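## Task

A 24-well cooling block rests loose on the table, with rows A-D and columns 1-6 marked on its top: letters run along a short edge, numbers along a long edge, and A1 is the corner where those edges meet. Snap-lid micro tubes holding frozen samples stand loose in wells A1, A3, B6, C1, D4 and D6. Close the lids on the C1 and D4 tubes so that each is snapped and lies flat against its tube's rim. All other lids must stay as they were found. Every tube must finish upright in its own well, resting on the well floor, and the block must stay flat on the table. A tube may be lifted during the work but must be put back down; letting one drop more than a few millimetres ends the run as a failure. Open lids are kept open by a light catch. The result must hold with no help from the robot. At the end, release everything and move the hands away.

## Robot and tools

ROBOT. Two six-joint arms, left_arm and right_arm, face each other across the table; left_arm's base is on the +y side. Both carry the same five-finger right hand (not mirrored), so every hand axis and number means the same on each. Cameras: cam_low (fixed, 672x504), cam_left_wrist and cam_right_wrist (fisheye, 504x504 each); calibration matrices are supplied but may be off by a few degrees and millimetres.

WORLD FRAME. Metres; origin on the table top halfway between the arm bases; z up, table top at z = 0. The state line reports each hand point's position and quaternion (wxyz) plus velocities in this frame; reported positions can be slightly wrong at long reach.

HAND POINT. Sits 0.05 m in front of the palm, where index pad and thumb tip meet in a pinch. Its own axes: +z along the straightened fingers, +y out of the palm, +x across the palm toward the little finger. Straight fingers extend 0.06-0.07 m past it along +z. A wrist bracket on the little-finger side sticks out 0.03 m beyond the point along +y and 0.11 m across the palm; it can collide with things.

ROW FORMAT. Every row has 28 numbers, each in [-1, 1], covering both arms even if one is idle: left_arm dx, dy, dz, rx, ry, rz, then left_gripper little, ring, middle, index, thumb_bend, thumb_turn, force_limit, speed; then the same 14 for right_arm / right_gripper.
- dx..rz: an offset, not a pose. It is measured from the hand point's pose at the start of the action (for a call's first action, the last pose a result reported), along the hand point's own axes. Each row is relative to that start, not to the row before. 1.0 = 0.6 m of travel or 180 degrees; rx, ry, rz form a single rotation vector. Each control step clips the command to 100 mm and 16 degrees from the measured pose, so large offsets need several actions. Motion lags commands by about 0.17 s.
- Finger values are absolute targets: +1 straight/open, -1 curled shut. thumb_bend +1 straight, -1 fully bent. thumb_turn +1 beside the palm, -1 across in front of it. A pinch is roughly index -0.22, thumb_bend -0.75, thumb_turn -0.57.
- force_limit: -1 to +1 maps linearly to about 0-10 N at the fingertip (0-15 N for the two thumb motors); it only stops closing motion. speed: -1 near zero to +1 full (full travel in 0.6 s). For a gentle grip close at -0.9 or slower.
- There is no 'no change' value. To leave a hand alone, resend the last eight numbers used for it; before any, use its hand_measured six values plus hand_force_limit and hand_speed. A motor only starts when its target changes by 0.01 or more.

TOOLS.
- execute_actions(actions): a list of actions; each action is a list of up to 15 rows, one per 1/30 s step; a short list repeats its final row to fill 15 steps. An empty list just returns state and images.
- move(target, speed, stop_force, blocking): target is one 28-number row; its offsets are from the last pose reported in the scene. Each hand point travels a straight path; all paths finish together, 0.5-10 s. speed 0.002-0.5 m/s (default 0.25); rotation limited to twice that in rad/s. stop_force 9-40 N, shared by both arms: an arm's path ends when its wrist sensor feels that much extra push against the motion for 2 steps, then backs off 2 steps. Use it only at very low speed and without rotation; omit it when moving away from something already being pressed. blocking=false returns after 0.5 s while the arm keeps going (not allowed with stop_force); check with wait(0).
- wait(seconds 0-10): lets time pass holding the last command. stop(): brakes a running move. zoom_image(camera, region [x0, y0, x1, y1] in pixels, max 504x504). show_instructions(): reference pages. finished_scene(scene): ends the given scene for good.

READING RESULTS. move line: done, off_target, moving, held, fault, or contact (stop_force ended that path); limits=paced means the pose was clipped, limits=held means steps were blocked. 'Hand target' shows where each arm is being driven; 'pose unreachable' means the clearance check altered a command. hand_measured, hand_stopped_by (moving, target, force, stalled, fault) and hand_load_n (positive = finger pushed open; near 0 = grip lost) list six motors in command order. Wrist force/torque is given on end-effector axes, has offsets up to ~4 N and noise, and saturates near 50 N. MOTOR HOT appears at 70 °C; at 85 °C the arm is braked until cool.

AVOID. Arms are stiff: commanding even slightly past a firm contact can trip a fault. Joint load limits are 133 N m (shoulder, elbow) and 24.9 N m (wrists); reaching one, or 150 N of outside force, freezes that arm for 10 s and drops the rest of the call. Never let the arms collide or press on each other. Press lids with slow moves. Don't drop tubes, tip them, knock anything off the table or shift the block. Loose objects may get brief outside pushes. The simulation keeps running while you compose a reply, holding your last command.

Each tool is called after "Request:" as name(argument=value, ...), one argument or row to a line, values as JSON.

Reference images:

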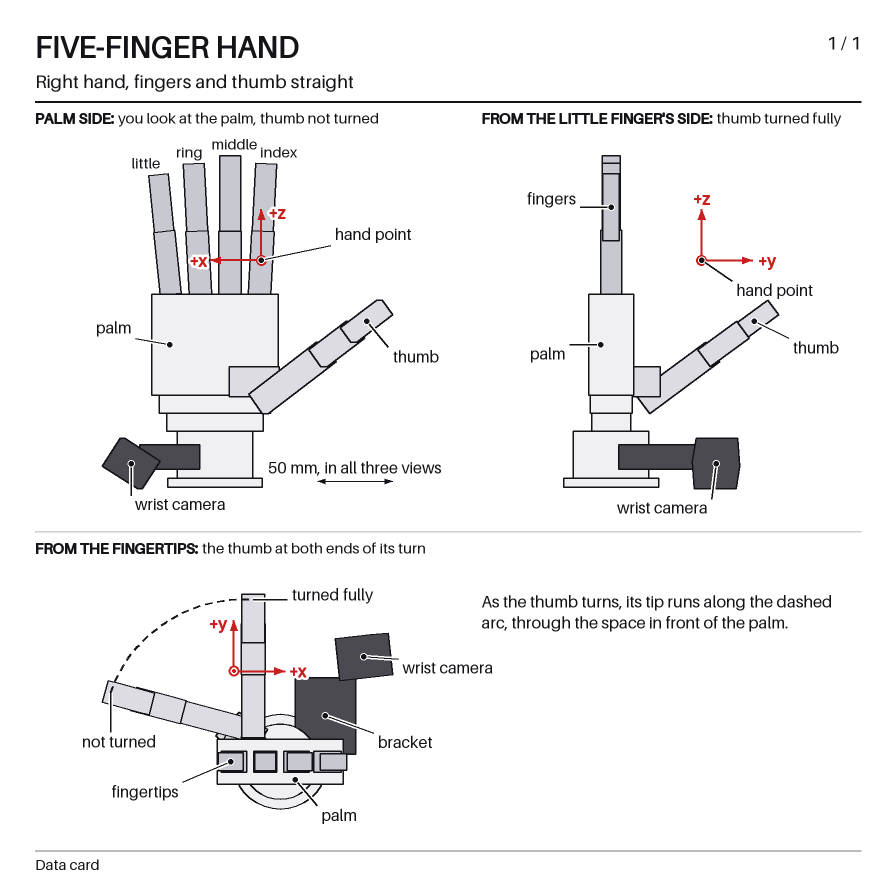

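## Session

I'll start by checking the current state of the scene.

Request:
execute_actions(
  actions=[],
)

Scene clock: 0.00 s.
left_arm: end_effector_position=(+0.2677, +0.4442, +0.4823) hand_measured=(+1.000, +1.000, +1.000, +1.000, +1.000, +1.000) hand_load_n=(+0.0, +0.0, +0.0, +0.0, +0.0, +0.0) hand_stopped_by=(target, target, target, target, target, target) hand_force_limit=0.00 hand_speed=-0.80 end_effector_quat_wxyz=(-0.010, +0.315, +0.949, -0.010) end_effector_velocity=(-0.000, -0.000, +0.000) end_effector_angular_velocity=(-0.001, +0.001, -0.001) | right_arm: end_effector_position=(+0.0946, -0.2522, +0.4844) hand_measured=(+1.000, +1.000, +1.000, +1.000, +1.000, +1.000) hand_load_n=(+0.0, +0.0, +0.0, +0.0, +0.0, +0.0) hand_stopped_by=(target, target, target, target, target, target) hand_force_limit=0.00 hand_speed=-0.80 end_effector_quat_wxyz=(+0.031, -0.351, +0.936, -0.006) end_effector_velocity=(-0.000, -0.000, -0.000) end_effector_angular_velocity=(-0.000, -0.000, +0.000)
Joint positions: left_arm=[ 0.58  -1.734  1.336  1.973  1.6   -1.903] | right_arm=[-1.196 -1.74   1.322  1.927  1.586 -1.864]
Joint velocities: left_arm=[-0.     0.    -0.    -0.     0.001  0.   ] | right_arm=[ 0.001 -0.001  0.001  0.     0.     0.   ]
Joint torques (N m, as the arm reports them, + toward a larger angle): no reading
Wrist force (N, on the end effector, along its own x y z axes, offset not removed): no reading
Wrist torque (N m, same axes, about the end effector's origin, offset not removed): no reading
Hand target (left_arm): +0.268, +0.444, +0.482; -0.010, +0.315, +0.949, -0.010
Hand target (right_arm): +0.095, -0.252, +0.484; +0.031, -0.351, +0.936, -0.006

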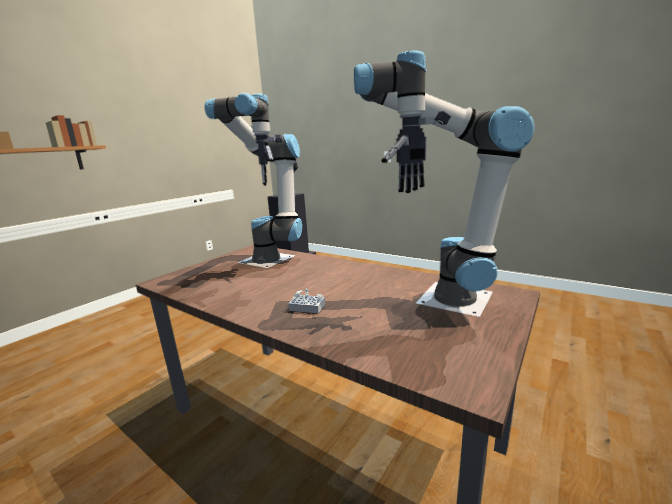

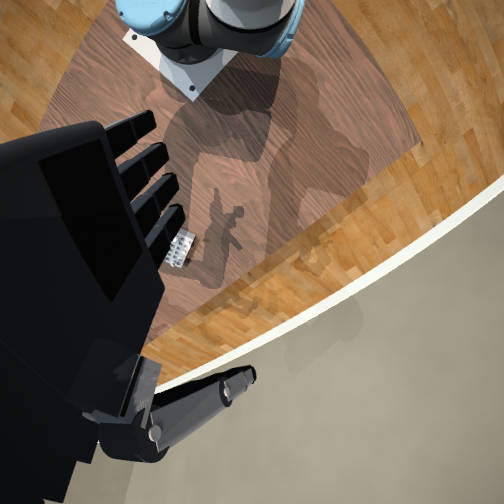

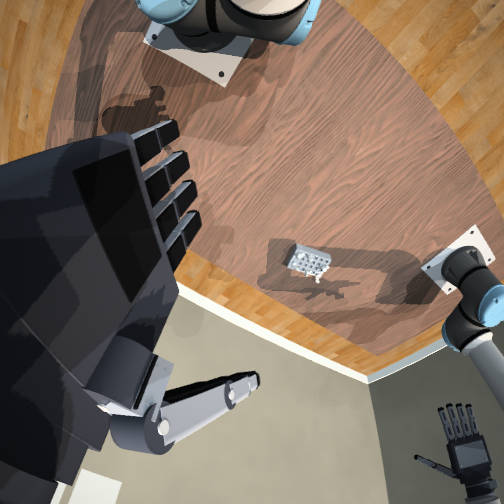

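Request:
zoom_image(
  camera="cam_low",
  region=[270, 275, 350, 325],
)

Request:
zoom_image(
  camera="cam_right_wrist",
  region=[270, 230, 350, 300],
)

Region (270, 275, 350, 325) of cam_low's 672x504 image, scaled by 6.300, with more detail than that image has; it fills the top 315 rows of this view, and the rest is white.

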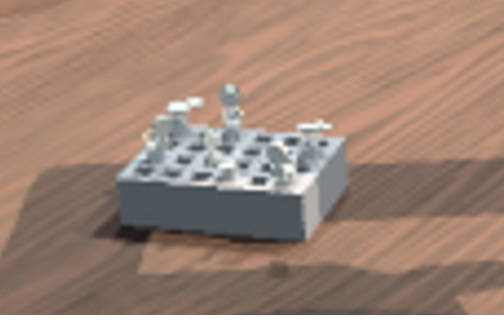

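Region (270, 230, 350, 300) of cam_right_wrist's 504x504 image, scaled by 6.300, with more detail than that image has; it fills the top 441 rows of this view, and the rest is white.

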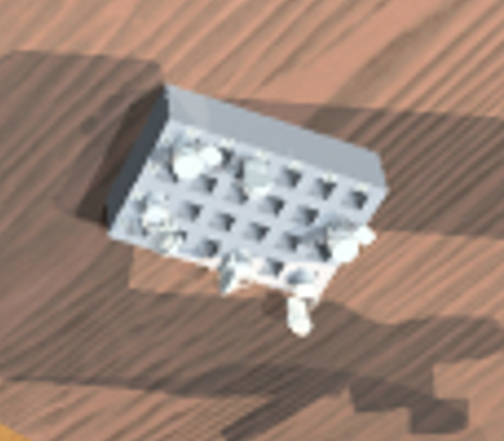

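Request:
move(
  target=[0,0,0,0,0,0, 1,1,1,1,1,1,0,-0.8, -0.424,0.2027,0.5399,0,0,0, -1,-1,-1,1,1,1,0,0.5],
  speed=0.3,
)

Scene clock: 31.80 s.
left_arm: end_effector_position=(+0.2677, +0.4442, +0.4823) hand_measured=(+1.000, +1.000, +1.000, +1.000, +1.000, +1.000) hand_load_n=(+0.0, +0.0, +0.0, +0.0, +0.0, +0.0) hand_stopped_by=(target, target, target, target, target, target) hand_force_limit=0.00 hand_speed=-0.80 end_effector_quat_wxyz=(-0.010, +0.315, +0.949, -0.010) end_effector_velocity=(+0.000, -0.000, +0.001) end_effector_angular_velocity=(-0.002, -0.002, +0.000) | right_arm: end_effector_position=(+0.2254, +0.0107, +0.1715) hand_measured=(-1.000, -1.000, -1.000, +1.000, +1.000, +1.000) hand_load_n=(+0.0, +0.0, +0.0, +0.0, +0.0, +0.0) hand_stopped_by=(target, target, target, target, target, target) hand_force_limit=0.00 hand_speed=0.50 end_effector_quat_wxyz=(+0.032, -0.351, +0.936, -0.006) end_effector_velocity=(+0.002, +0.001, -0.001) end_effector_angular_velocity=(-0.001, +0.001, -0.001)
Joint positions: left_arm=[ 0.58  -1.734  1.336  1.973  1.6   -1.903] | right_arm=[-0.799 -1.012  1.26   1.271  1.61  -1.467]
Joint velocities: left_arm=[ 0.     0.    -0.002 -0.    -0.001 -0.   ] | right_arm=[-0.     0.006 -0.006  0.002 -0.     0.001]
Joint torques (N m, as the arm reports them, + toward a larger angle): left_arm=[ -0.81  -9.03 -18.45   2.54   0.4    0.05] | right_arm=[  6.9  -33.02 -23.48   3.81   1.25   1.42]
Wrist force (N, on the end effector, along its own x y z axes, offset not removed): left_arm=[-0.4 -3.8 -0.3] | right_arm=[-1.7 -0.3 -0.3]
Wrist torque (N m, same axes, about the end effector's origin, offset not removed): left_arm=[-0.55 -0.01 -0.14] | right_arm=[-0.08 0.41 -0.09]
Hand target (left_arm): +0.268, +0.444, +0.482; -0.010, +0.315, +0.949, -0.010
Hand target (right_arm): +0.226, +0.011, +0.171; +0.032, -0.351, +0.936, -0.006
Off the commanded pose (left_arm): 0.000 m, 0 deg.
Off the commanded pose (right_arm): 0.001 m, 0 deg.
move: done
camera_calibration (this result's frames):
cam_left_wrist: T_world_to_cam=[[0.69475, 0.718842, -0.0242656, -0.490087], [0.611996, -0.573088, 0.545006, -0.177212], [0.377867, -0.393494, -0.838081, 0.602318], [0, 0, 0, 1]] pos_world=[0.221345, 0.487745, 0.589481]
cam_right_wrist: T_world_to_cam=[[-0.585445, 0.806713, -0.0804257, 0.143428], [0.634761, 0.517834, 0.573522, -0.246359], [0.504315, 0.284714, -0.815233, 0.162019], [0, 0, 0, 1]] pos_world=[0.158639, -0.0342611, 0.284911]

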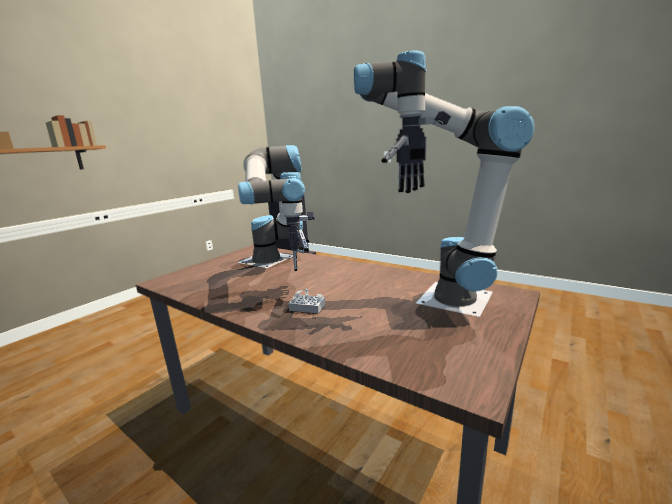

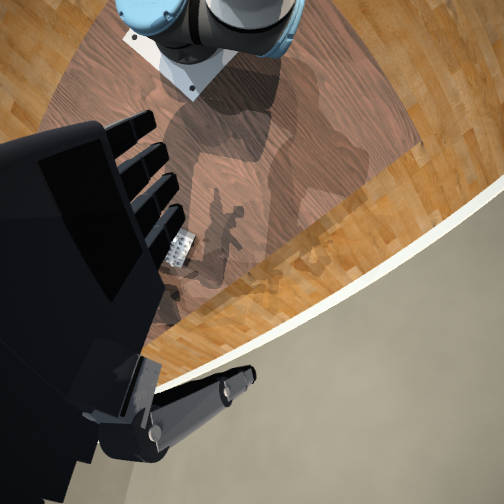

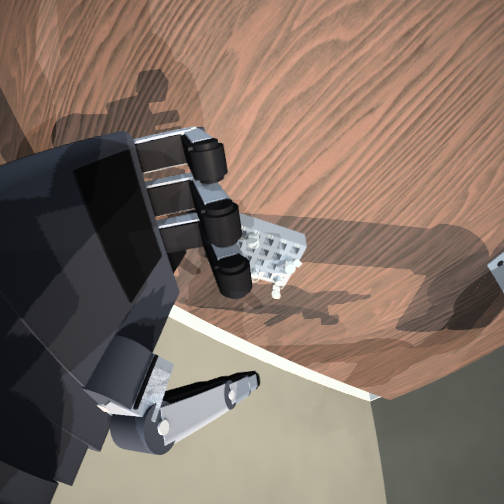

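Request:
move(
  target=[0,0,0,0,0,0, 1,1,1,1,1,1,0,-0.8, -0.03,-0.13,0.05,0,0,0, -1,-1,-1,1,1,1,0,0.5],
  speed=0.3,
)

Scene clock: 34.70 s.
left_arm: end_effector_position=(+0.2677, +0.4442, +0.4823) hand_measured=(+1.000, +1.000, +1.000, +1.000, +1.000, +1.000) hand_load_n=(+0.0, +0.0, +0.0, +0.0, +0.0, +0.0) hand_stopped_by=(target, target, target, target, target, target) hand_force_limit=0.00 hand_speed=-0.80 end_effector_quat_wxyz=(-0.010, +0.315, +0.949, -0.010) end_effector_velocity=(+0.000, +0.000, +0.000) end_effector_angular_velocity=(-0.000, -0.000, -0.000) | right_arm: end_effector_position=(+0.2919, -0.0356, +0.1451) hand_measured=(-1.000, -1.000, -1.000, +1.000, +1.000, +1.000) hand_load_n=(+0.0, +0.0, +0.0, +0.0, +0.0, +0.0) hand_stopped_by=(target, target, target, target, target, target) hand_force_limit=0.00 hand_speed=0.50 end_effector_quat_wxyz=(+0.032, -0.351, +0.936, -0.006) end_effector_velocity=(+0.001, -0.001, -0.001) end_effector_angular_velocity=(-0.001, +0.001, +0.001)
Joint positions: left_arm=[ 0.58  -1.734  1.336  1.973  1.6   -1.903] | right_arm=[-0.956 -1.002  1.313  1.203  1.601 -1.624]
Joint velocities: left_arm=[-0.     0.    -0.001  0.001 -0.     0.   ] | right_arm=[-0.003  0.002  0.001 -0.001  0.    -0.005]
Joint torques (N m, as the arm reports them, + toward a larger angle): left_arm=[ -0.96  -9.01 -18.76   2.47   0.41   0.29] | right_arm=[ -7.57 -31.68 -10.81   0.07  -1.6   -1.79]
Wrist force (N, on the end effector, along its own x y z axes, offset not removed): left_arm=[1.5 -0.5 1.7] | right_arm=[-2.3 -0.9 1.1]
Wrist torque (N m, same axes, about the end effector's origin, offset not removed): left_arm=[-0.16 -0.41 0.11] | right_arm=[-0.25 0.39 -0.17]
Hand target (left_arm): +0.268, +0.444, +0.482; -0.010, +0.315, +0.949, -0.010
Hand target (right_arm): +0.292, -0.036, +0.145; +0.032, -0.351, +0.936, -0.006
Off the commanded pose (left_arm): 0.000 m, 0 deg.
Off the commanded pose (right_arm): 0.000 m, 0 deg.
move: done
camera_calibration (this result's frames):
cam_left_wrist: T_world_to_cam=[[0.69475, 0.718842, -0.0242657, -0.490087], [0.611996, -0.573088, 0.545006, -0.177212], [0.377867, -0.393494, -0.838081, 0.602318], [0, 0, 0, 1]] pos_world=[0.221345, 0.487745, 0.589481]
cam_right_wrist: T_world_to_cam=[[-0.585431, 0.806741, -0.0802482, 0.21754], [0.634953, 0.517801, 0.573338, -0.249471], [0.504088, 0.284696, -0.815379, 0.120339], [0, 0, 0, 1]] pos_world=[0.225096, -0.080582, 0.25861]

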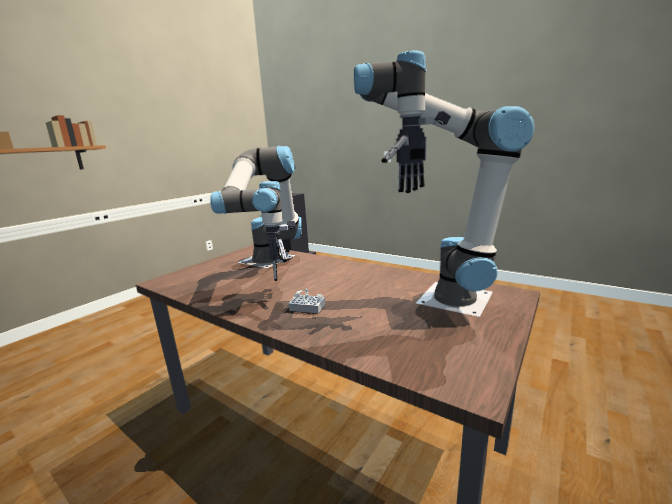

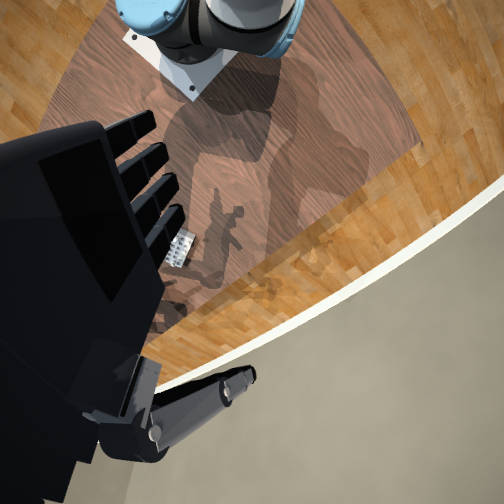

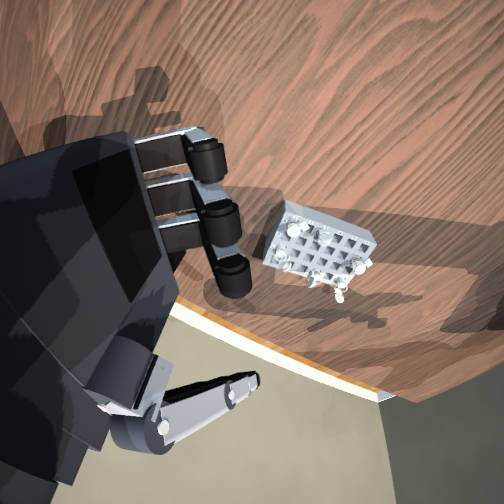

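Request:
zoom_image(
  camera="cam_right_wrist",
  region=[250, 190, 390, 310],
)

Region (250, 190, 390, 310) of cam_right_wrist's 504x504 image, scaled by 3.600, with more detail than that image has; it fills the top 432 rows of this view, and the rest is white.

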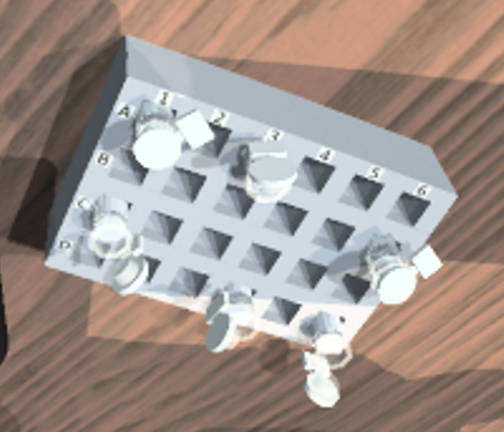

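Request:
move(
  target=[0,0,0,0,0,0, 1,1,1,1,1,1,0,-0.8, -0.2967,0.0397,0.1067,0,0,0, -1,-1,-1,-1,1,1,0,1],
  speed=0.2,
)

Scene clock: 72.23 s.
left_arm: end_effector_position=(+0.2677, +0.4442, +0.4823) hand_measured=(+1.000, +1.000, +1.000, +1.000, +1.000, +1.000) hand_load_n=(+0.0, +0.0, +0.0, +0.0, +0.0, +0.0) hand_stopped_by=(target, target, target, target, target, target) hand_force_limit=0.00 hand_speed=-0.80 end_effector_quat_wxyz=(-0.010, +0.315, +0.949, -0.010) end_effector_velocity=(+0.000, +0.000, +0.000) end_effector_angular_velocity=(+0.001, -0.001, +0.001) | right_arm: end_effector_position=(+0.4136, +0.1001, +0.0903) hand_measured=(-1.000, -1.000, -1.000, -1.000, +1.000, +1.000) hand_load_n=(+0.0, +0.0, +0.0, +0.0, +0.0, +0.0) hand_stopped_by=(target, target, target, target, target, target) hand_force_limit=0.00 hand_speed=1.00 end_effector_quat_wxyz=(+0.033, -0.351, +0.936, -0.005) end_effector_velocity=(+0.003, +0.003, +0.001) end_effector_angular_velocity=(-0.016, +0.011, +0.003)
Joint positions: left_arm=[ 0.58  -1.734  1.336  1.973  1.6   -1.903] | right_arm=[-0.91  -0.368  0.29   1.59   1.603 -1.578]
Joint velocities: left_arm=[ 0.     0.    -0.     0.    -0.001 -0.   ] | right_arm=[ 0.002  0.077 -0.155  0.097  0.005 -0.001]
Joint torques (N m, as the arm reports them, + toward a larger angle): left_arm=[ -0.82  -9.31 -18.7    2.35   0.36   0.09] | right_arm=[  6.38 -50.1  -23.46   4.01   1.28  -1.63]
Wrist force (N, on the end effector, along its own x y z axes, offset not removed): left_arm=[-0.1 1.3 -1.5] | right_arm=[-1.1 -0.9 0.1]
Wrist torque (N m, same axes, about the end effector's origin, offset not removed): left_arm=[0.28 0.04 0.11] | right_arm=[-0.29 0.20 -0.14]
Hand target (left_arm): +0.268, +0.444, +0.482; -0.010, +0.315, +0.949, -0.010
Hand target (right_arm): +0.414, +0.100, +0.090; +0.032, -0.351, +0.936, -0.006
Off the commanded pose (left_arm): 0.000 m, 0 deg.
Off the commanded pose (right_arm): 0.000 m, 0 deg.
move: done
camera_calibration (this result's frames):
cam_left_wrist: T_world_to_cam=[[0.69475, 0.718841, -0.0242656, -0.490087], [0.611995, -0.573088, 0.545006, -0.177212], [0.377867, -0.393494, -0.838081, 0.602318], [0, 0, 0, 1]] pos_world=[0.221345, 0.487745, 0.589481]
cam_right_wrist: T_world_to_cam=[[-0.584751, 0.807343, -0.0791431, 0.174442], [0.633949, 0.515665, 0.576367, -0.365196], [0.506137, 0.286858, -0.81335, -0.0256417], [0, 0, 0, 1]] pos_world=[0.346499, 0.0548395, 0.203437]

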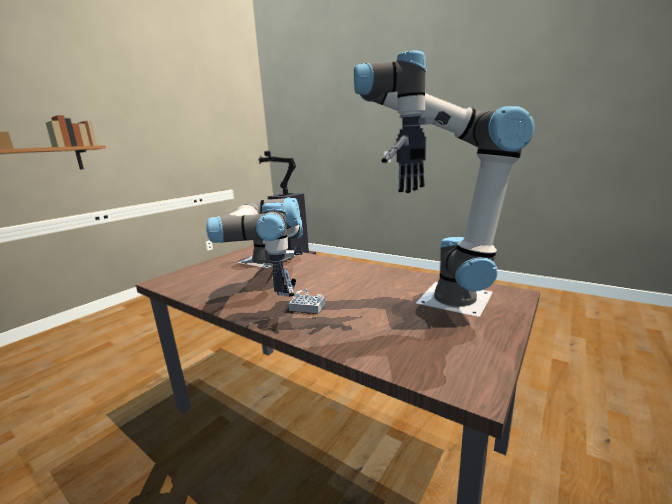

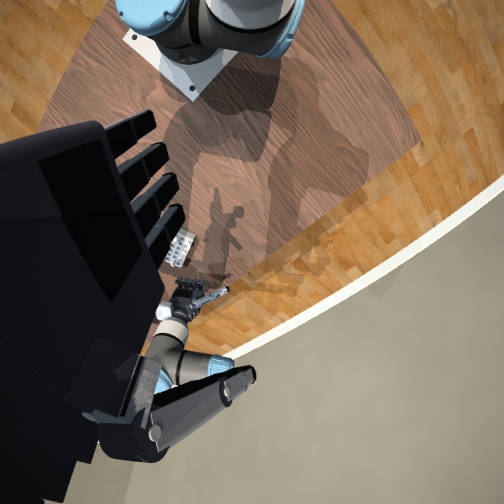

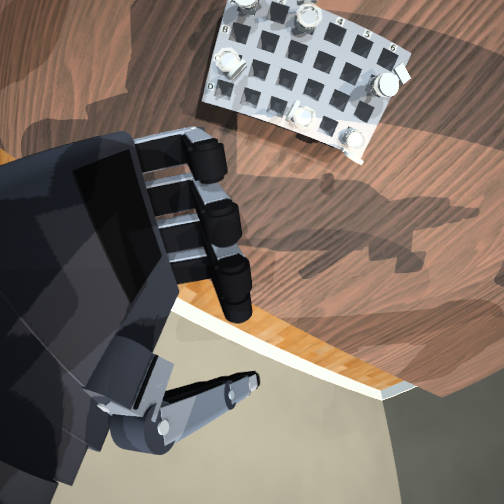

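Request:
zoom_image(
  camera="cam_right_wrist",
  region=[190, 0, 420, 175],
)

Request:
zoom_image(
  camera="cam_right_wrist",
  region=[200, 35, 280, 115],
)

Request:
zoom_image(
  camera="cam_right_wrist",
  region=[265, 80, 385, 170],
)

Region (190, 0, 420, 175) of cam_right_wrist's 504x504 image, scaled by 2.191, with more detail than that image has; it fills the top 383 rows of this view, and the rest is white.

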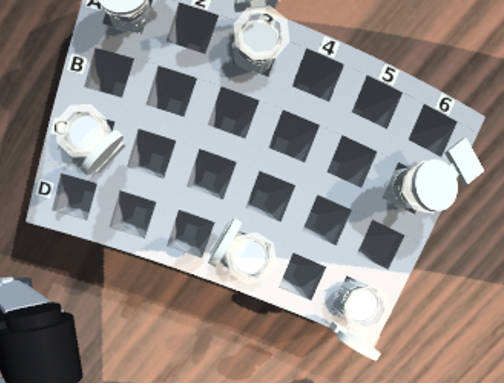

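Region (200, 35, 280, 115) of cam_right_wrist's 504x504 image, scaled by 6.300, with more detail than that image has.

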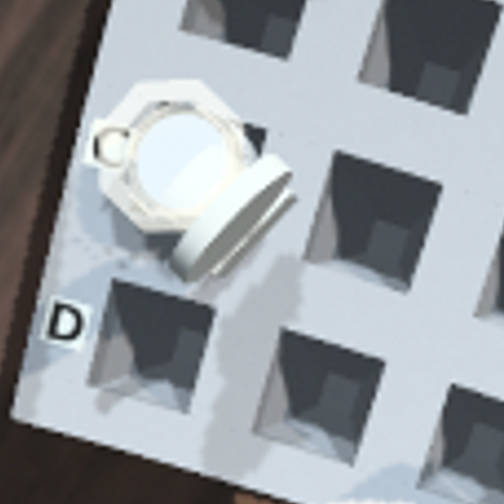

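Region (265, 80, 385, 170) of cam_right_wrist's 504x504 image, scaled by 4.200, with more detail than that image has; it fills the top 378 rows of this view, and the rest is white.

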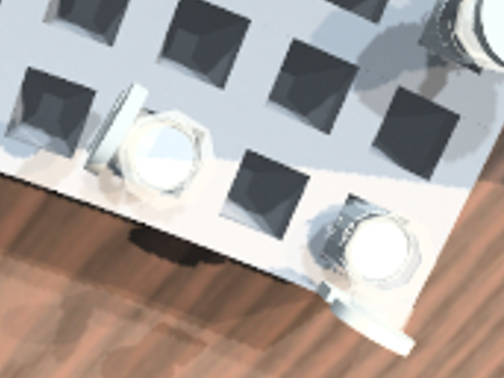

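Request:
move(
  target=[-0.2696,-0.0955,0.2029,-0.0093,0,0.2959, 1,-1,-1,-1,-1,1,0,1, 0.4245,0.0926,-0.0691,0.0564,-0.138,0.2232, -1,-1,-1,-1,-1,1,0,1],
  speed=0.3,
)

Scene clock: 136.50 s.
left_arm: end_effector_position=(+0.3599, +0.3000, +0.3601) hand_measured=(+1.000, -1.000, -1.000, -1.000, -1.000, +1.000) hand_load_n=(+0.0, +0.0, +0.0, +0.0, +0.0, +0.0) hand_stopped_by=(target, target, target, target, target, target) hand_force_limit=0.00 hand_speed=1.00 end_effector_quat_wxyz=(-0.000, +0.706, +0.708, -0.000) end_effector_velocity=(+0.001, -0.001, -0.001) end_effector_angular_velocity=(-0.002, +0.000, -0.009) | right_arm: end_effector_position=(+0.1833, -0.0266, +0.1150) hand_measured=(-1.000, -1.000, -1.000, -1.000, -1.000, +1.000) hand_load_n=(+0.0, +0.0, +0.0, +0.0, +0.0, +0.0) hand_stopped_by=(target, target, target, target, target, target) hand_force_limit=0.00 hand_speed=1.00 end_effector_quat_wxyz=(+0.259, -0.001, +0.966, +0.001) end_effector_velocity=(-0.001, -0.001, +0.000) end_effector_angular_velocity=(+0.001, -0.006, -0.014)
Joint positions: left_arm=[ 0.65  -1.497  1.436  1.632  1.571 -0.905] | right_arm=[-0.482 -1.136  1.696  0.772  2.042 -0.489]
Joint velocities: left_arm=[ 0.003  0.004 -0.003 -0.002  0.001  0.013] | right_arm=[ 0.008  0.003 -0.001  0.005  0.011  0.023]
Joint torques (N m, as the arm reports them, + toward a larger angle): left_arm=[ 17.07 -13.61 -28.43   0.92   3.11   1.52] | right_arm=[  6.27 -24.67  -9.4    3.87   1.98   1.55]
Wrist force (N, on the end effector, along its own x y z axes, offset not removed): left_arm=[1.1 0.1 2.4] | right_arm=[-1.1 0.0 -0.5]
Wrist torque (N m, same axes, about the end effector's origin, offset not removed): left_arm=[-0.23 -0.30 0.18] | right_arm=[-0.10 0.22 -0.12]
Hand target (left_arm): +0.360, +0.300, +0.360; -0.000, +0.707, +0.707, -0.000
Hand target (right_arm): +0.183, -0.027, +0.115; +0.259, +0.000, +0.966, +0.001
Off the commanded pose (left_arm): 0.000 m, 0 deg.
Off the commanded pose (right_arm): 0.001 m, 0 deg.
move: done
camera_calibration (this result's frames):
cam_left_wrist: T_world_to_cam=[[0.992036, -0.12593, 0.00230342, -0.316545], [-0.106151, -0.826102, 0.553432, 0.0817639], [-0.067791, -0.549269, -0.832891, 0.613551], [0, 0, 0, 1]] pos_world=[0.364296, 0.364687, 0.466499]
cam_right_wrist: T_world_to_cam=[[0.09968, 0.995019, -0.000593372, 0.0145633], [0.471922, -0.0467516, 0.8804, -0.188372], [0.875987, -0.0880383, -0.474232, 0.0305597], [0, 0, 0, 1]] pos_world=[0.0606753, -0.020607, 0.180344]

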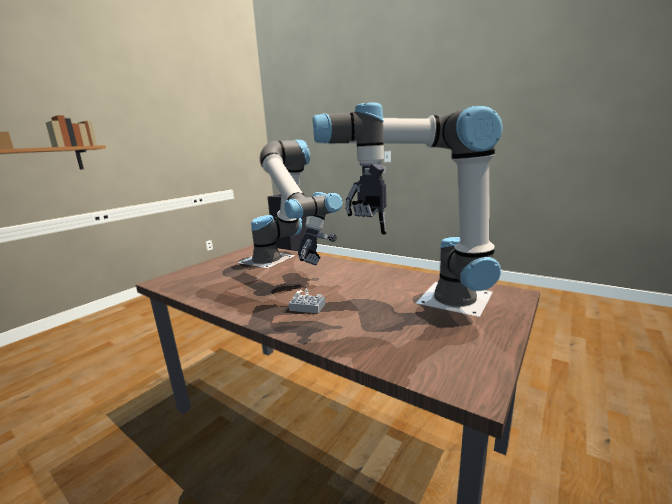

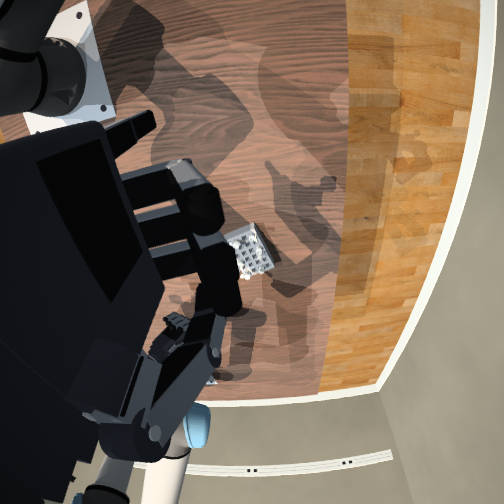

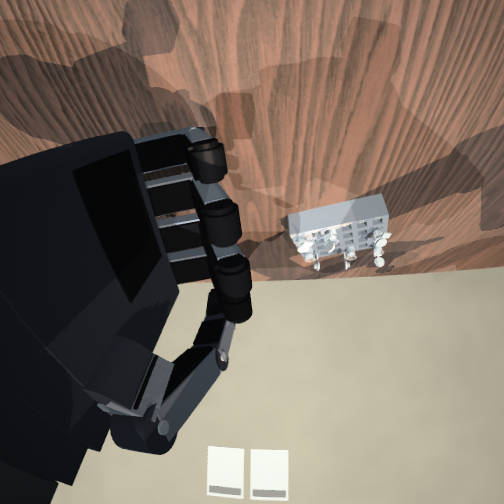

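Request:
zoom_image(
  camera="cam_right_wrist",
  region=[280, 190, 400, 290],
)

Region (280, 190, 400, 290) of cam_right_wrist's 504x504 image, scaled by 4.200, with more detail than that image has.

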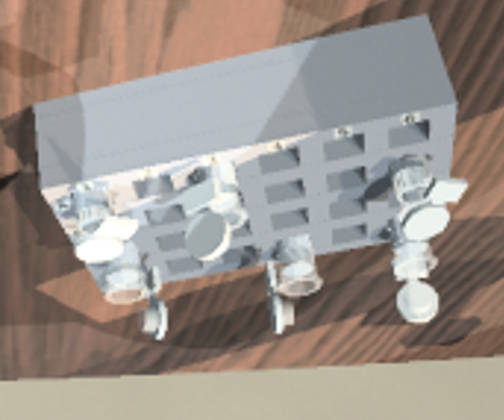

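Request:
move(
  target=[-0.5283,0.0752,0.3552,0,0,0, 1,-1,-1,-1,-1,1,0,1, 0,0,0,0,0,0, -1,-1,-1,-1,-1,1,0,1],
  speed=0.3,
)

Scene clock: 151.27 s.
left_arm: end_effector_position=(+0.3890, +0.0694, +0.2030) hand_measured=(+1.000, -1.000, -1.000, -1.000, -1.000, +1.000) hand_load_n=(+0.0, +0.0, +0.0, +0.0, +0.0, +0.0) hand_stopped_by=(target, target, target, target, target, target) hand_force_limit=0.00 hand_speed=1.00 end_effector_quat_wxyz=(+0.002, +0.707, +0.707, -0.001) end_effector_velocity=(+0.000, +0.000, +0.000) end_effector_angular_velocity=(+0.001, +0.000, -0.000) | right_arm: end_effector_position=(+0.1833, -0.0266, +0.1150) hand_measured=(-1.000, -1.000, -1.000, -1.000, -1.000, +1.000) hand_load_n=(+0.0, +0.0, +0.0, +0.0, +0.0, +0.0) hand_stopped_by=(target, target, target, target, target, target) hand_force_limit=0.00 hand_speed=1.00 end_effector_quat_wxyz=(+0.259, -0.000, +0.966, +0.001) end_effector_velocity=(-0.000, -0.000, +0.000) end_effector_angular_velocity=(+0.000, -0.000, +0.000)
Joint positions: left_arm=[ 0.418 -1.032  1.221  1.377  1.571 -1.136] | right_arm=[-0.482 -1.136  1.696  0.772  2.042 -0.489]
Joint velocities: left_arm=[ 0.    -0.     0.     0.001 -0.     0.001] | right_arm=[ 0.    -0.001  0.    -0.    -0.    -0.   ]
Joint torques (N m, as the arm reports them, + toward a larger angle): left_arm=[ 13.68 -36.72 -10.85   4.26  -0.73   1.34] | right_arm=[ -8.13 -40.53 -11.58  -0.24  -0.88  -1.62]
Wrist force (N, on the end effector, along its own x y z axes, offset not removed): left_arm=[2.5 -2.7 3.6] | right_arm=[-0.3 -1.5 -1.0]
Wrist torque (N m, same axes, about the end effector's origin, offset not removed): left_arm=[-0.72 -0.42 0.23] | right_arm=[-0.28 0.13 -0.11]
Hand target (left_arm): +0.389, +0.069, +0.203; +0.002, +0.707, +0.707, -0.001
Hand target (right_arm): +0.183, -0.027, +0.115; +0.259, -0.001, +0.966, +0.001
Off the commanded pose (left_arm): 0.104 m, 0 deg; position clipped at the last step of the last action.
Off the commanded pose (right_arm): 0.000 m, 0 deg.
move: held (left_arm); limits=paced,held; held on 13 of 49 steps (left_arm), including the last (left_arm)
pose unreachable (left arm): on one or more control steps of this call, first in action 0 (counted from 0), this arm could not follow its commanded pose, so it was not sent that pose on those steps. On the call's last step it was still not sent that pose. It may still have moved: this result reports where it is.
cause: the commanded pose would bring a part of the arm too close to another arm (a part of this arm just beyond joint 3 (elbow) and a part of the other arm just beyond its joint 3 (elbow)).
camera_calibration (this result's frames):
cam_left_wrist: T_world_to_cam=[[0.991817, -0.127566, 0.00502134, -0.374456], [-0.108729, -0.823441, 0.556887, -0.0185897], [-0.0669051, -0.552876, -0.830573, 0.357475], [0, 0, 0, 1]] pos_world=[0.393288, 0.134564, 0.309142]
cam_right_wrist: T_world_to_cam=[[0.0997001, 0.995017, -0.000597506, 0.0145637], [0.471914, -0.0467568, 0.880404, -0.188367], [0.875989, -0.0880584, -0.474224, 0.0305611], [0, 0, 0, 1]] pos_world=[0.0606699, -0.0206074, 0.180341]

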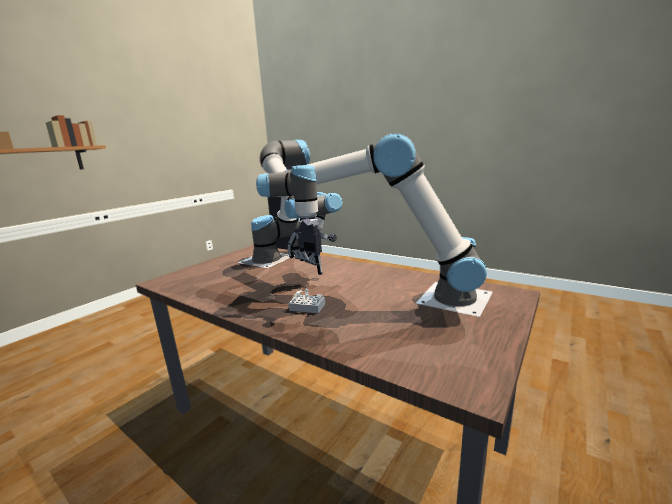

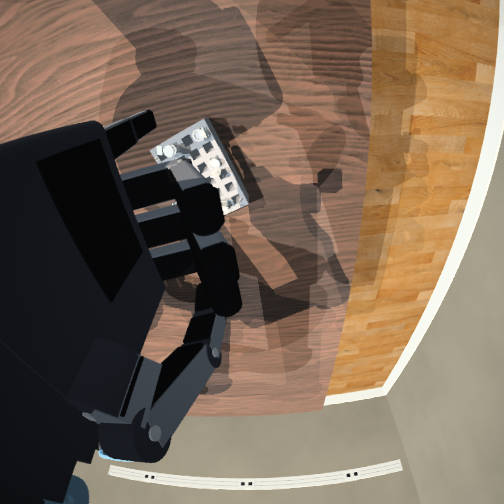

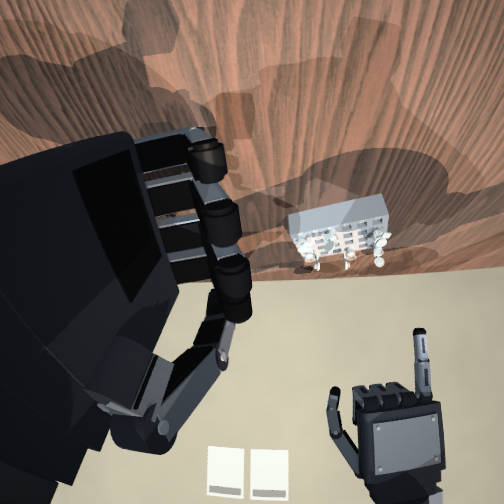

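Request:
move(
  target=[0,0,0,0,0,0, 1,-1,-1,-1,-1,1,0,1, -0.0066,0.001,-0.0924,0,-0.1667,0, -1,-1,-1,-1,-1,1,0,1],
  speed=0.3,
)

Scene clock: 187.07 s.
left_arm: end_effector_position=(+0.3890, +0.0695, +0.2030) hand_measured=(+1.000, -1.000, -1.000, -1.000, -1.000, +1.000) hand_load_n=(+0.0, +0.0, +0.0, +0.0, +0.0, +0.0) hand_stopped_by=(target, target, target, target, target, target) hand_force_limit=0.00 hand_speed=1.00 end_effector_quat_wxyz=(+0.002, +0.707, +0.707, -0.001) end_effector_velocity=(+0.000, -0.001, +0.000) end_effector_angular_velocity=(-0.004, -0.001, -0.001) | right_arm: end_effector_position=(+0.1590, -0.0262, +0.1651) hand_measured=(-1.000, -1.000, -1.000, -1.000, -1.000, +1.000) hand_load_n=(+0.0, +0.0, +0.0, +0.0, +0.0, +0.0) hand_stopped_by=(target, target, target, target, target, target) hand_force_limit=0.00 hand_speed=1.00 end_effector_quat_wxyz=(+0.500, -0.000, +0.866, +0.001) end_effector_velocity=(-0.001, -0.000, +0.000) end_effector_angular_velocity=(-0.001, -0.011, +0.001)
Joint positions: left_arm=[ 0.418 -1.032  1.221  1.377  1.571 -1.136] | right_arm=[-0.241 -1.079  1.744  0.585  2.586 -0.37 ]
Joint velocities: left_arm=[-0.    -0.    -0.001 -0.003  0.     0.001] | right_arm=[ 0.005  0.003  0.002 -0.006  0.012  0.   ]
Joint torques (N m, as the arm reports them, + toward a larger angle): left_arm=[ -2.48 -52.83 -13.94   2.93  -1.08   1.37] | right_arm=[  6.94 -25.74  -7.69  -0.27   2.64   0.76]
Wrist force (N, on the end effector, along its own x y z axes, offset not removed): left_arm=[-1.7 2.4 3.2] | right_arm=[-1.3 -1.8 -0.7]
Wrist torque (N m, same axes, about the end effector's origin, offset not removed): left_arm=[0.06 0.16 0.17] | right_arm=[-0.36 0.21 -0.15]
Hand target (left_arm): +0.389, +0.069, +0.203; +0.002, +0.707, +0.707, -0.001
Hand target (right_arm): +0.159, -0.026, +0.165; +0.501, -0.000, +0.866, +0.001
Off the commanded pose (left_arm): 0.000 m, 0 deg.
Off the commanded pose (right_arm): 0.000 m, 0 deg.
move: done
camera_calibration (this result's frames):
cam_left_wrist: T_world_to_cam=[[0.991824, -0.127514, 0.00494603, -0.374448], [-0.108644, -0.823452, 0.556887, -0.0185982], [-0.0669379, -0.552871, -0.830574, 0.357496], [0, 0, 0, 1]] pos_world=[0.393296, 0.134587, 0.309136]
cam_right_wrist: T_world_to_cam=[[0.0867409, 0.994931, 0.0508754, 0.0101397], [-0.0306061, -0.0483824, 0.99836, -0.160601], [0.995761, -0.0881558, 0.0262542, -0.0260373], [0, 0, 0, 1]] pos_world=[0.020132, -0.0201538, 0.160505]

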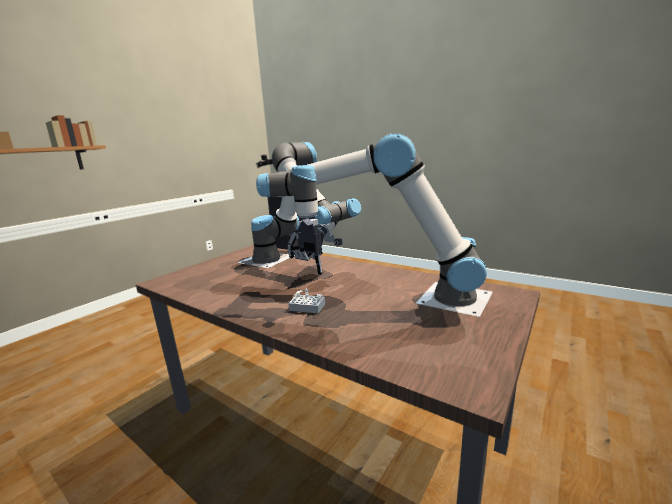

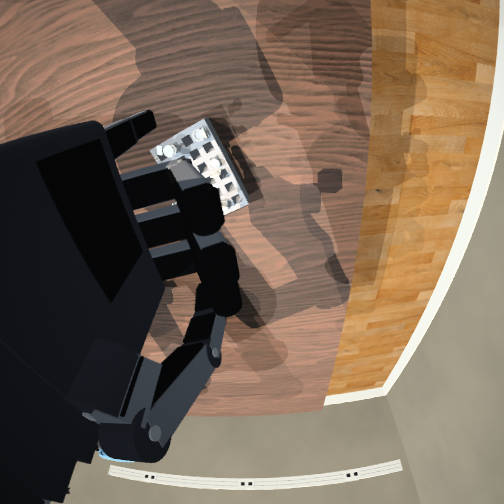

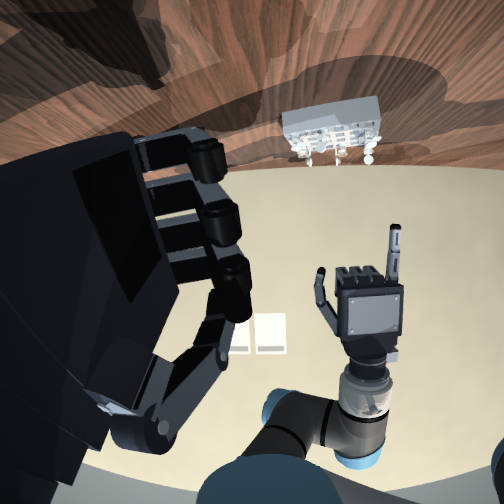

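Request:
move(
  target=[-0.1442,0.0267,0.0933,0,0,0, 1,-1,-1,-1,-1,1,0,1, 0,0,0,0,0,0, -1,-1,-1,-1,-1,1,0,1],
  speed=0.2,
)

Scene clock: 192.33 s.
left_arm: end_effector_position=(+0.4050, -0.0170, +0.1475) hand_measured=(+1.000, -1.000, -1.000, -1.000, -1.000, +1.000) hand_load_n=(+0.0, +0.0, +0.0, +0.0, +0.0, +0.0) hand_stopped_by=(target, target, target, target, target, target) hand_force_limit=0.00 hand_speed=1.00 end_effector_quat_wxyz=(+0.002, +0.707, +0.707, -0.001) end_effector_velocity=(+0.001, -0.002, -0.001) end_effector_angular_velocity=(+0.002, +0.000, +0.000) | right_arm: end_effector_position=(+0.1590, -0.0262, +0.1651) hand_measured=(-1.000, -1.000, -1.000, -1.000, -1.000, +1.000) hand_load_n=(+0.0, +0.0, +0.0, +0.0, +0.0, +0.0) hand_stopped_by=(target, target, target, target, target, target) hand_force_limit=0.00 hand_speed=1.00 end_effector_quat_wxyz=(+0.500, -0.000, +0.866, +0.001) end_effector_velocity=(+0.000, +0.000, +0.001) end_effector_angular_velocity=(+0.000, -0.001, -0.000)
Joint positions: left_arm=[ 0.38  -0.795  0.97   1.392  1.571 -1.173] | right_arm=[-0.241 -1.079  1.744  0.585  2.586 -0.37 ]
Joint velocities: left_arm=[ 0.     0.009 -0.012  0.005 -0.    -0.   ] | right_arm=[-0.    -0.    -0.001  0.     0.001 -0.001]
Joint torques (N m, as the arm reports them, + toward a larger angle): left_arm=[-13.89 -41.81 -27.79   4.56   2.76  -2.05] | right_arm=[ -8.33 -41.34 -20.66   3.71  -0.25   1.52]
Wrist force (N, on the end effector, along its own x y z axes, offset not removed): left_arm=[-0.8 -0.3 0.4] | right_arm=[-1.4 -0.5 -0.2]
Wrist torque (N m, same axes, about the end effector's origin, offset not removed): left_arm=[-0.05 0.22 0.00] | right_arm=[-0.20 0.23 -0.17]
Hand target (left_arm): +0.405, -0.017, +0.147; +0.002, +0.707, +0.707, -0.001
Hand target (right_arm): +0.159, -0.026, +0.165; +0.500, -0.000, +0.866, +0.001
Off the commanded pose (left_arm): 0.000 m, 0 deg.
Off the commanded pose (right_arm): 0.000 m, 0 deg.
move: done
camera_calibration (this result's frames):
cam_left_wrist: T_world_to_cam=[[0.991821, -0.127538, 0.00506211, -0.401048], [-0.108714, -0.82332, 0.557068, -0.0571698], [-0.0668799, -0.553062, -0.830451, 0.26462], [0, 0, 0, 1]] pos_world=[0.40925, 0.0481332, 0.253631]
cam_right_wrist: T_world_to_cam=[[0.0867385, 0.994933, 0.0508499, 0.0101537], [-0.0306044, -0.0483571, 0.998361, -0.160593], [0.995761, -0.0881526, 0.0262549, -0.0260352], [0, 0, 0, 1]] pos_world=[0.0201292, -0.0201631, 0.160497]

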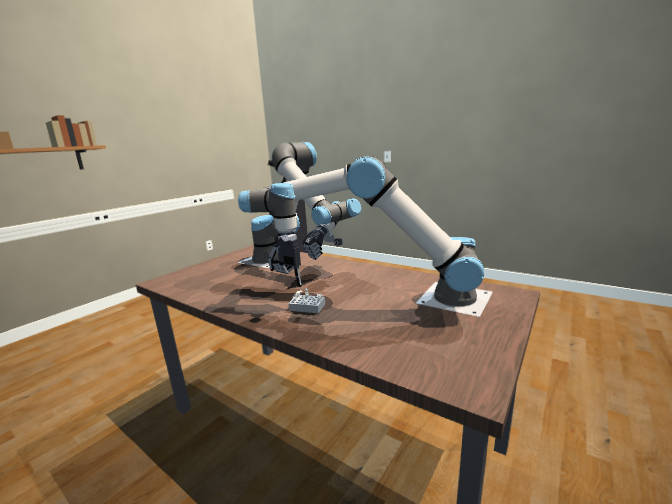

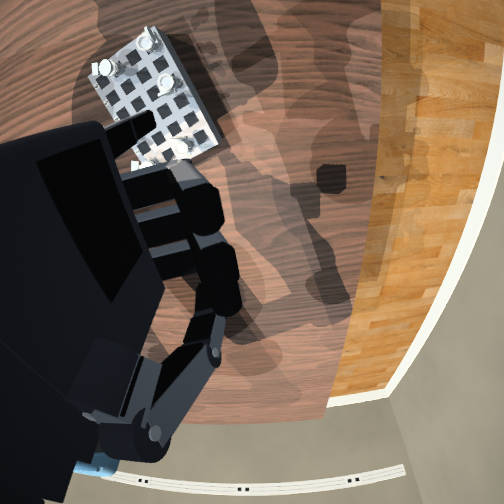

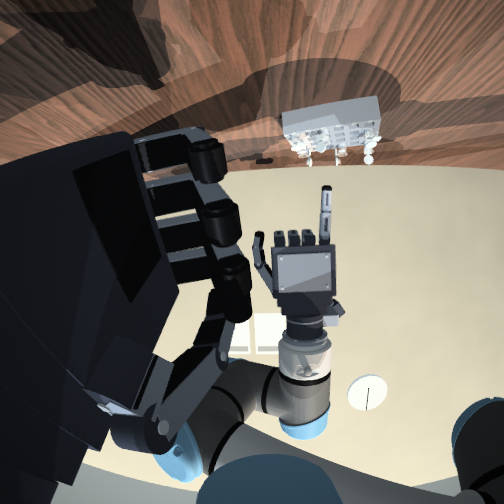

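Request:
zoom_image(
  camera="cam_left_wrist",
  region=[80, 20, 230, 170],
)

Request:
zoom_image(
  camera="cam_right_wrist",
  region=[275, 100, 395, 220],
)

Region (80, 20, 230, 170) of cam_left_wrist's 504x504 image, scaled by 3.360, with more detail than that image has.

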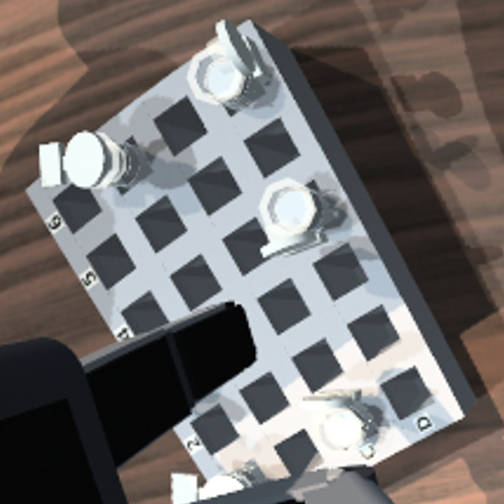

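Region (275, 100, 395, 220) of cam_right_wrist's 504x504 image, scaled by 4.200, with more detail than that image has.

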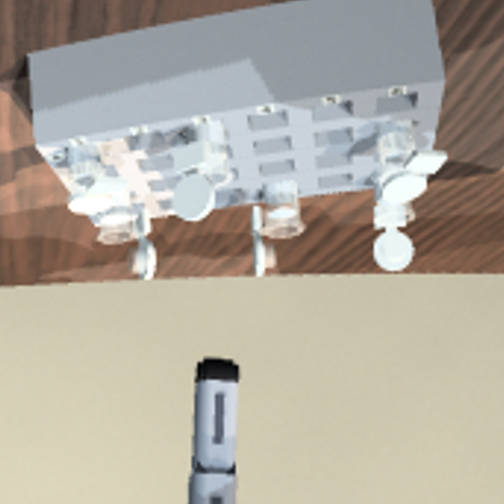

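Request:
move(
  target=[-0.004,0,0.0633,0,0,0, 1,-1,-1,-1,-1,1,0,1, 0,0,0,0,0,0, -1,-1,-1,-1,-1,1,0,1],
  speed=0.08,
)

Scene clock: 219.03 s.
left_arm: end_effector_position=(+0.4050, -0.0196, +0.1098) hand_measured=(+1.000, -1.000, -1.000, -1.000, -1.000, +1.000) hand_load_n=(+0.0, +0.0, +0.0, +0.0, +0.0, +0.0) hand_stopped_by=(target, target, target, target, target, target) hand_force_limit=0.00 hand_speed=1.00 end_effector_quat_wxyz=(+0.002, +0.707, +0.707, -0.001) end_effector_velocity=(-0.000, -0.001, -0.002) end_effector_angular_velocity=(-0.001, -0.000, -0.000) | right_arm: end_effector_position=(+0.1590, -0.0262, +0.1651) hand_measured=(-1.000, -1.000, -1.000, -1.000, -1.000, +1.000) hand_load_n=(+0.0, +0.0, +0.0, +0.0, +0.0, +0.0) hand_stopped_by=(target, target, target, target, target, target) hand_force_limit=0.00 hand_speed=1.00 end_effector_quat_wxyz=(+0.500, -0.000, +0.866, +0.001) end_effector_velocity=(+0.000, -0.001, -0.000) end_effector_angular_velocity=(-0.002, -0.001, -0.001)
Joint positions: left_arm=[ 0.378 -0.767  1.017  1.316  1.571 -1.175] | right_arm=[-0.241 -1.079  1.744  0.585  2.586 -0.37 ]
Joint velocities: left_arm=[-0.     0.002  0.003 -0.006  0.    -0.   ] | right_arm=[-0.001 -0.     0.001 -0.     0.001 -0.   ]
Joint torques (N m, as the arm reports them, + toward a larger angle): left_arm=[-14.7  -43.14 -10.99   0.86   0.44  -2.27] | right_arm=[ -7.97 -41.46 -15.61   3.5   -0.09   1.46]
Wrist force (N, on the end effector, along its own x y z axes, offset not removed): left_arm=[-0.3 -4.0 -1.1] | right_arm=[-0.8 -1.8 0.2]
Wrist torque (N m, same axes, about the end effector's origin, offset not removed): left_arm=[-0.49 -0.11 -0.04] | right_arm=[-0.40 0.20 -0.08]
Hand target (left_arm): +0.405, -0.020, +0.110; +0.002, +0.707, +0.707, -0.001
Hand target (right_arm): +0.159, -0.026, +0.165; +0.500, -0.000, +0.866, +0.001
Off the commanded pose (left_arm): 0.000 m, 0 deg.
Off the commanded pose (right_arm): 0.000 m, 0 deg.
move: done
camera_calibration (this result's frames):
cam_left_wrist: T_world_to_cam=[[0.991822, -0.127536, 0.00495096, -0.401179], [-0.108648, -0.823309, 0.557098, -0.0383233], [-0.0669738, -0.55308, -0.830432, 0.231909], [0, 0, 0, 1]] pos_world=[0.409266, 0.0455476, 0.215921]
cam_right_wrist: T_world_to_cam=[[0.0867412, 0.994931, 0.0508756, 0.0101396], [-0.030606, -0.0483826, 0.99836, -0.160601], [0.995761, -0.0881561, 0.0262541, -0.0260375], [0, 0, 0, 1]] pos_world=[0.0201322, -0.0201538, 0.160505]

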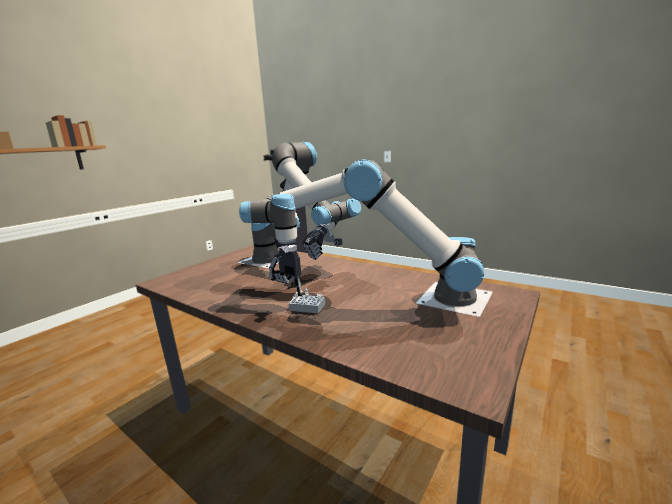

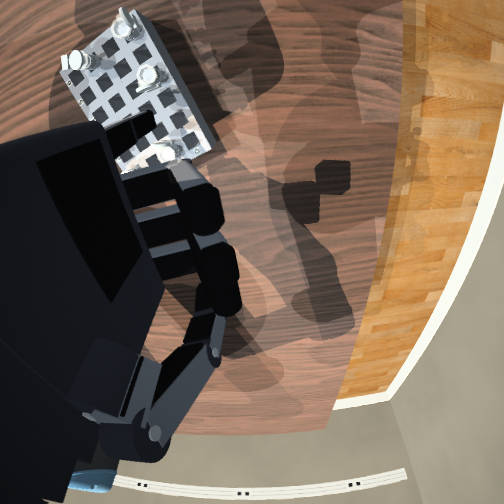

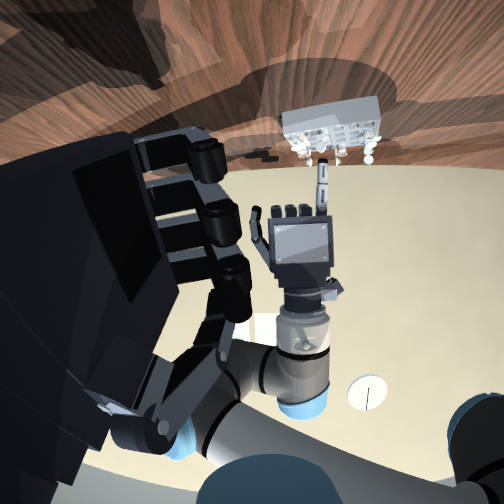

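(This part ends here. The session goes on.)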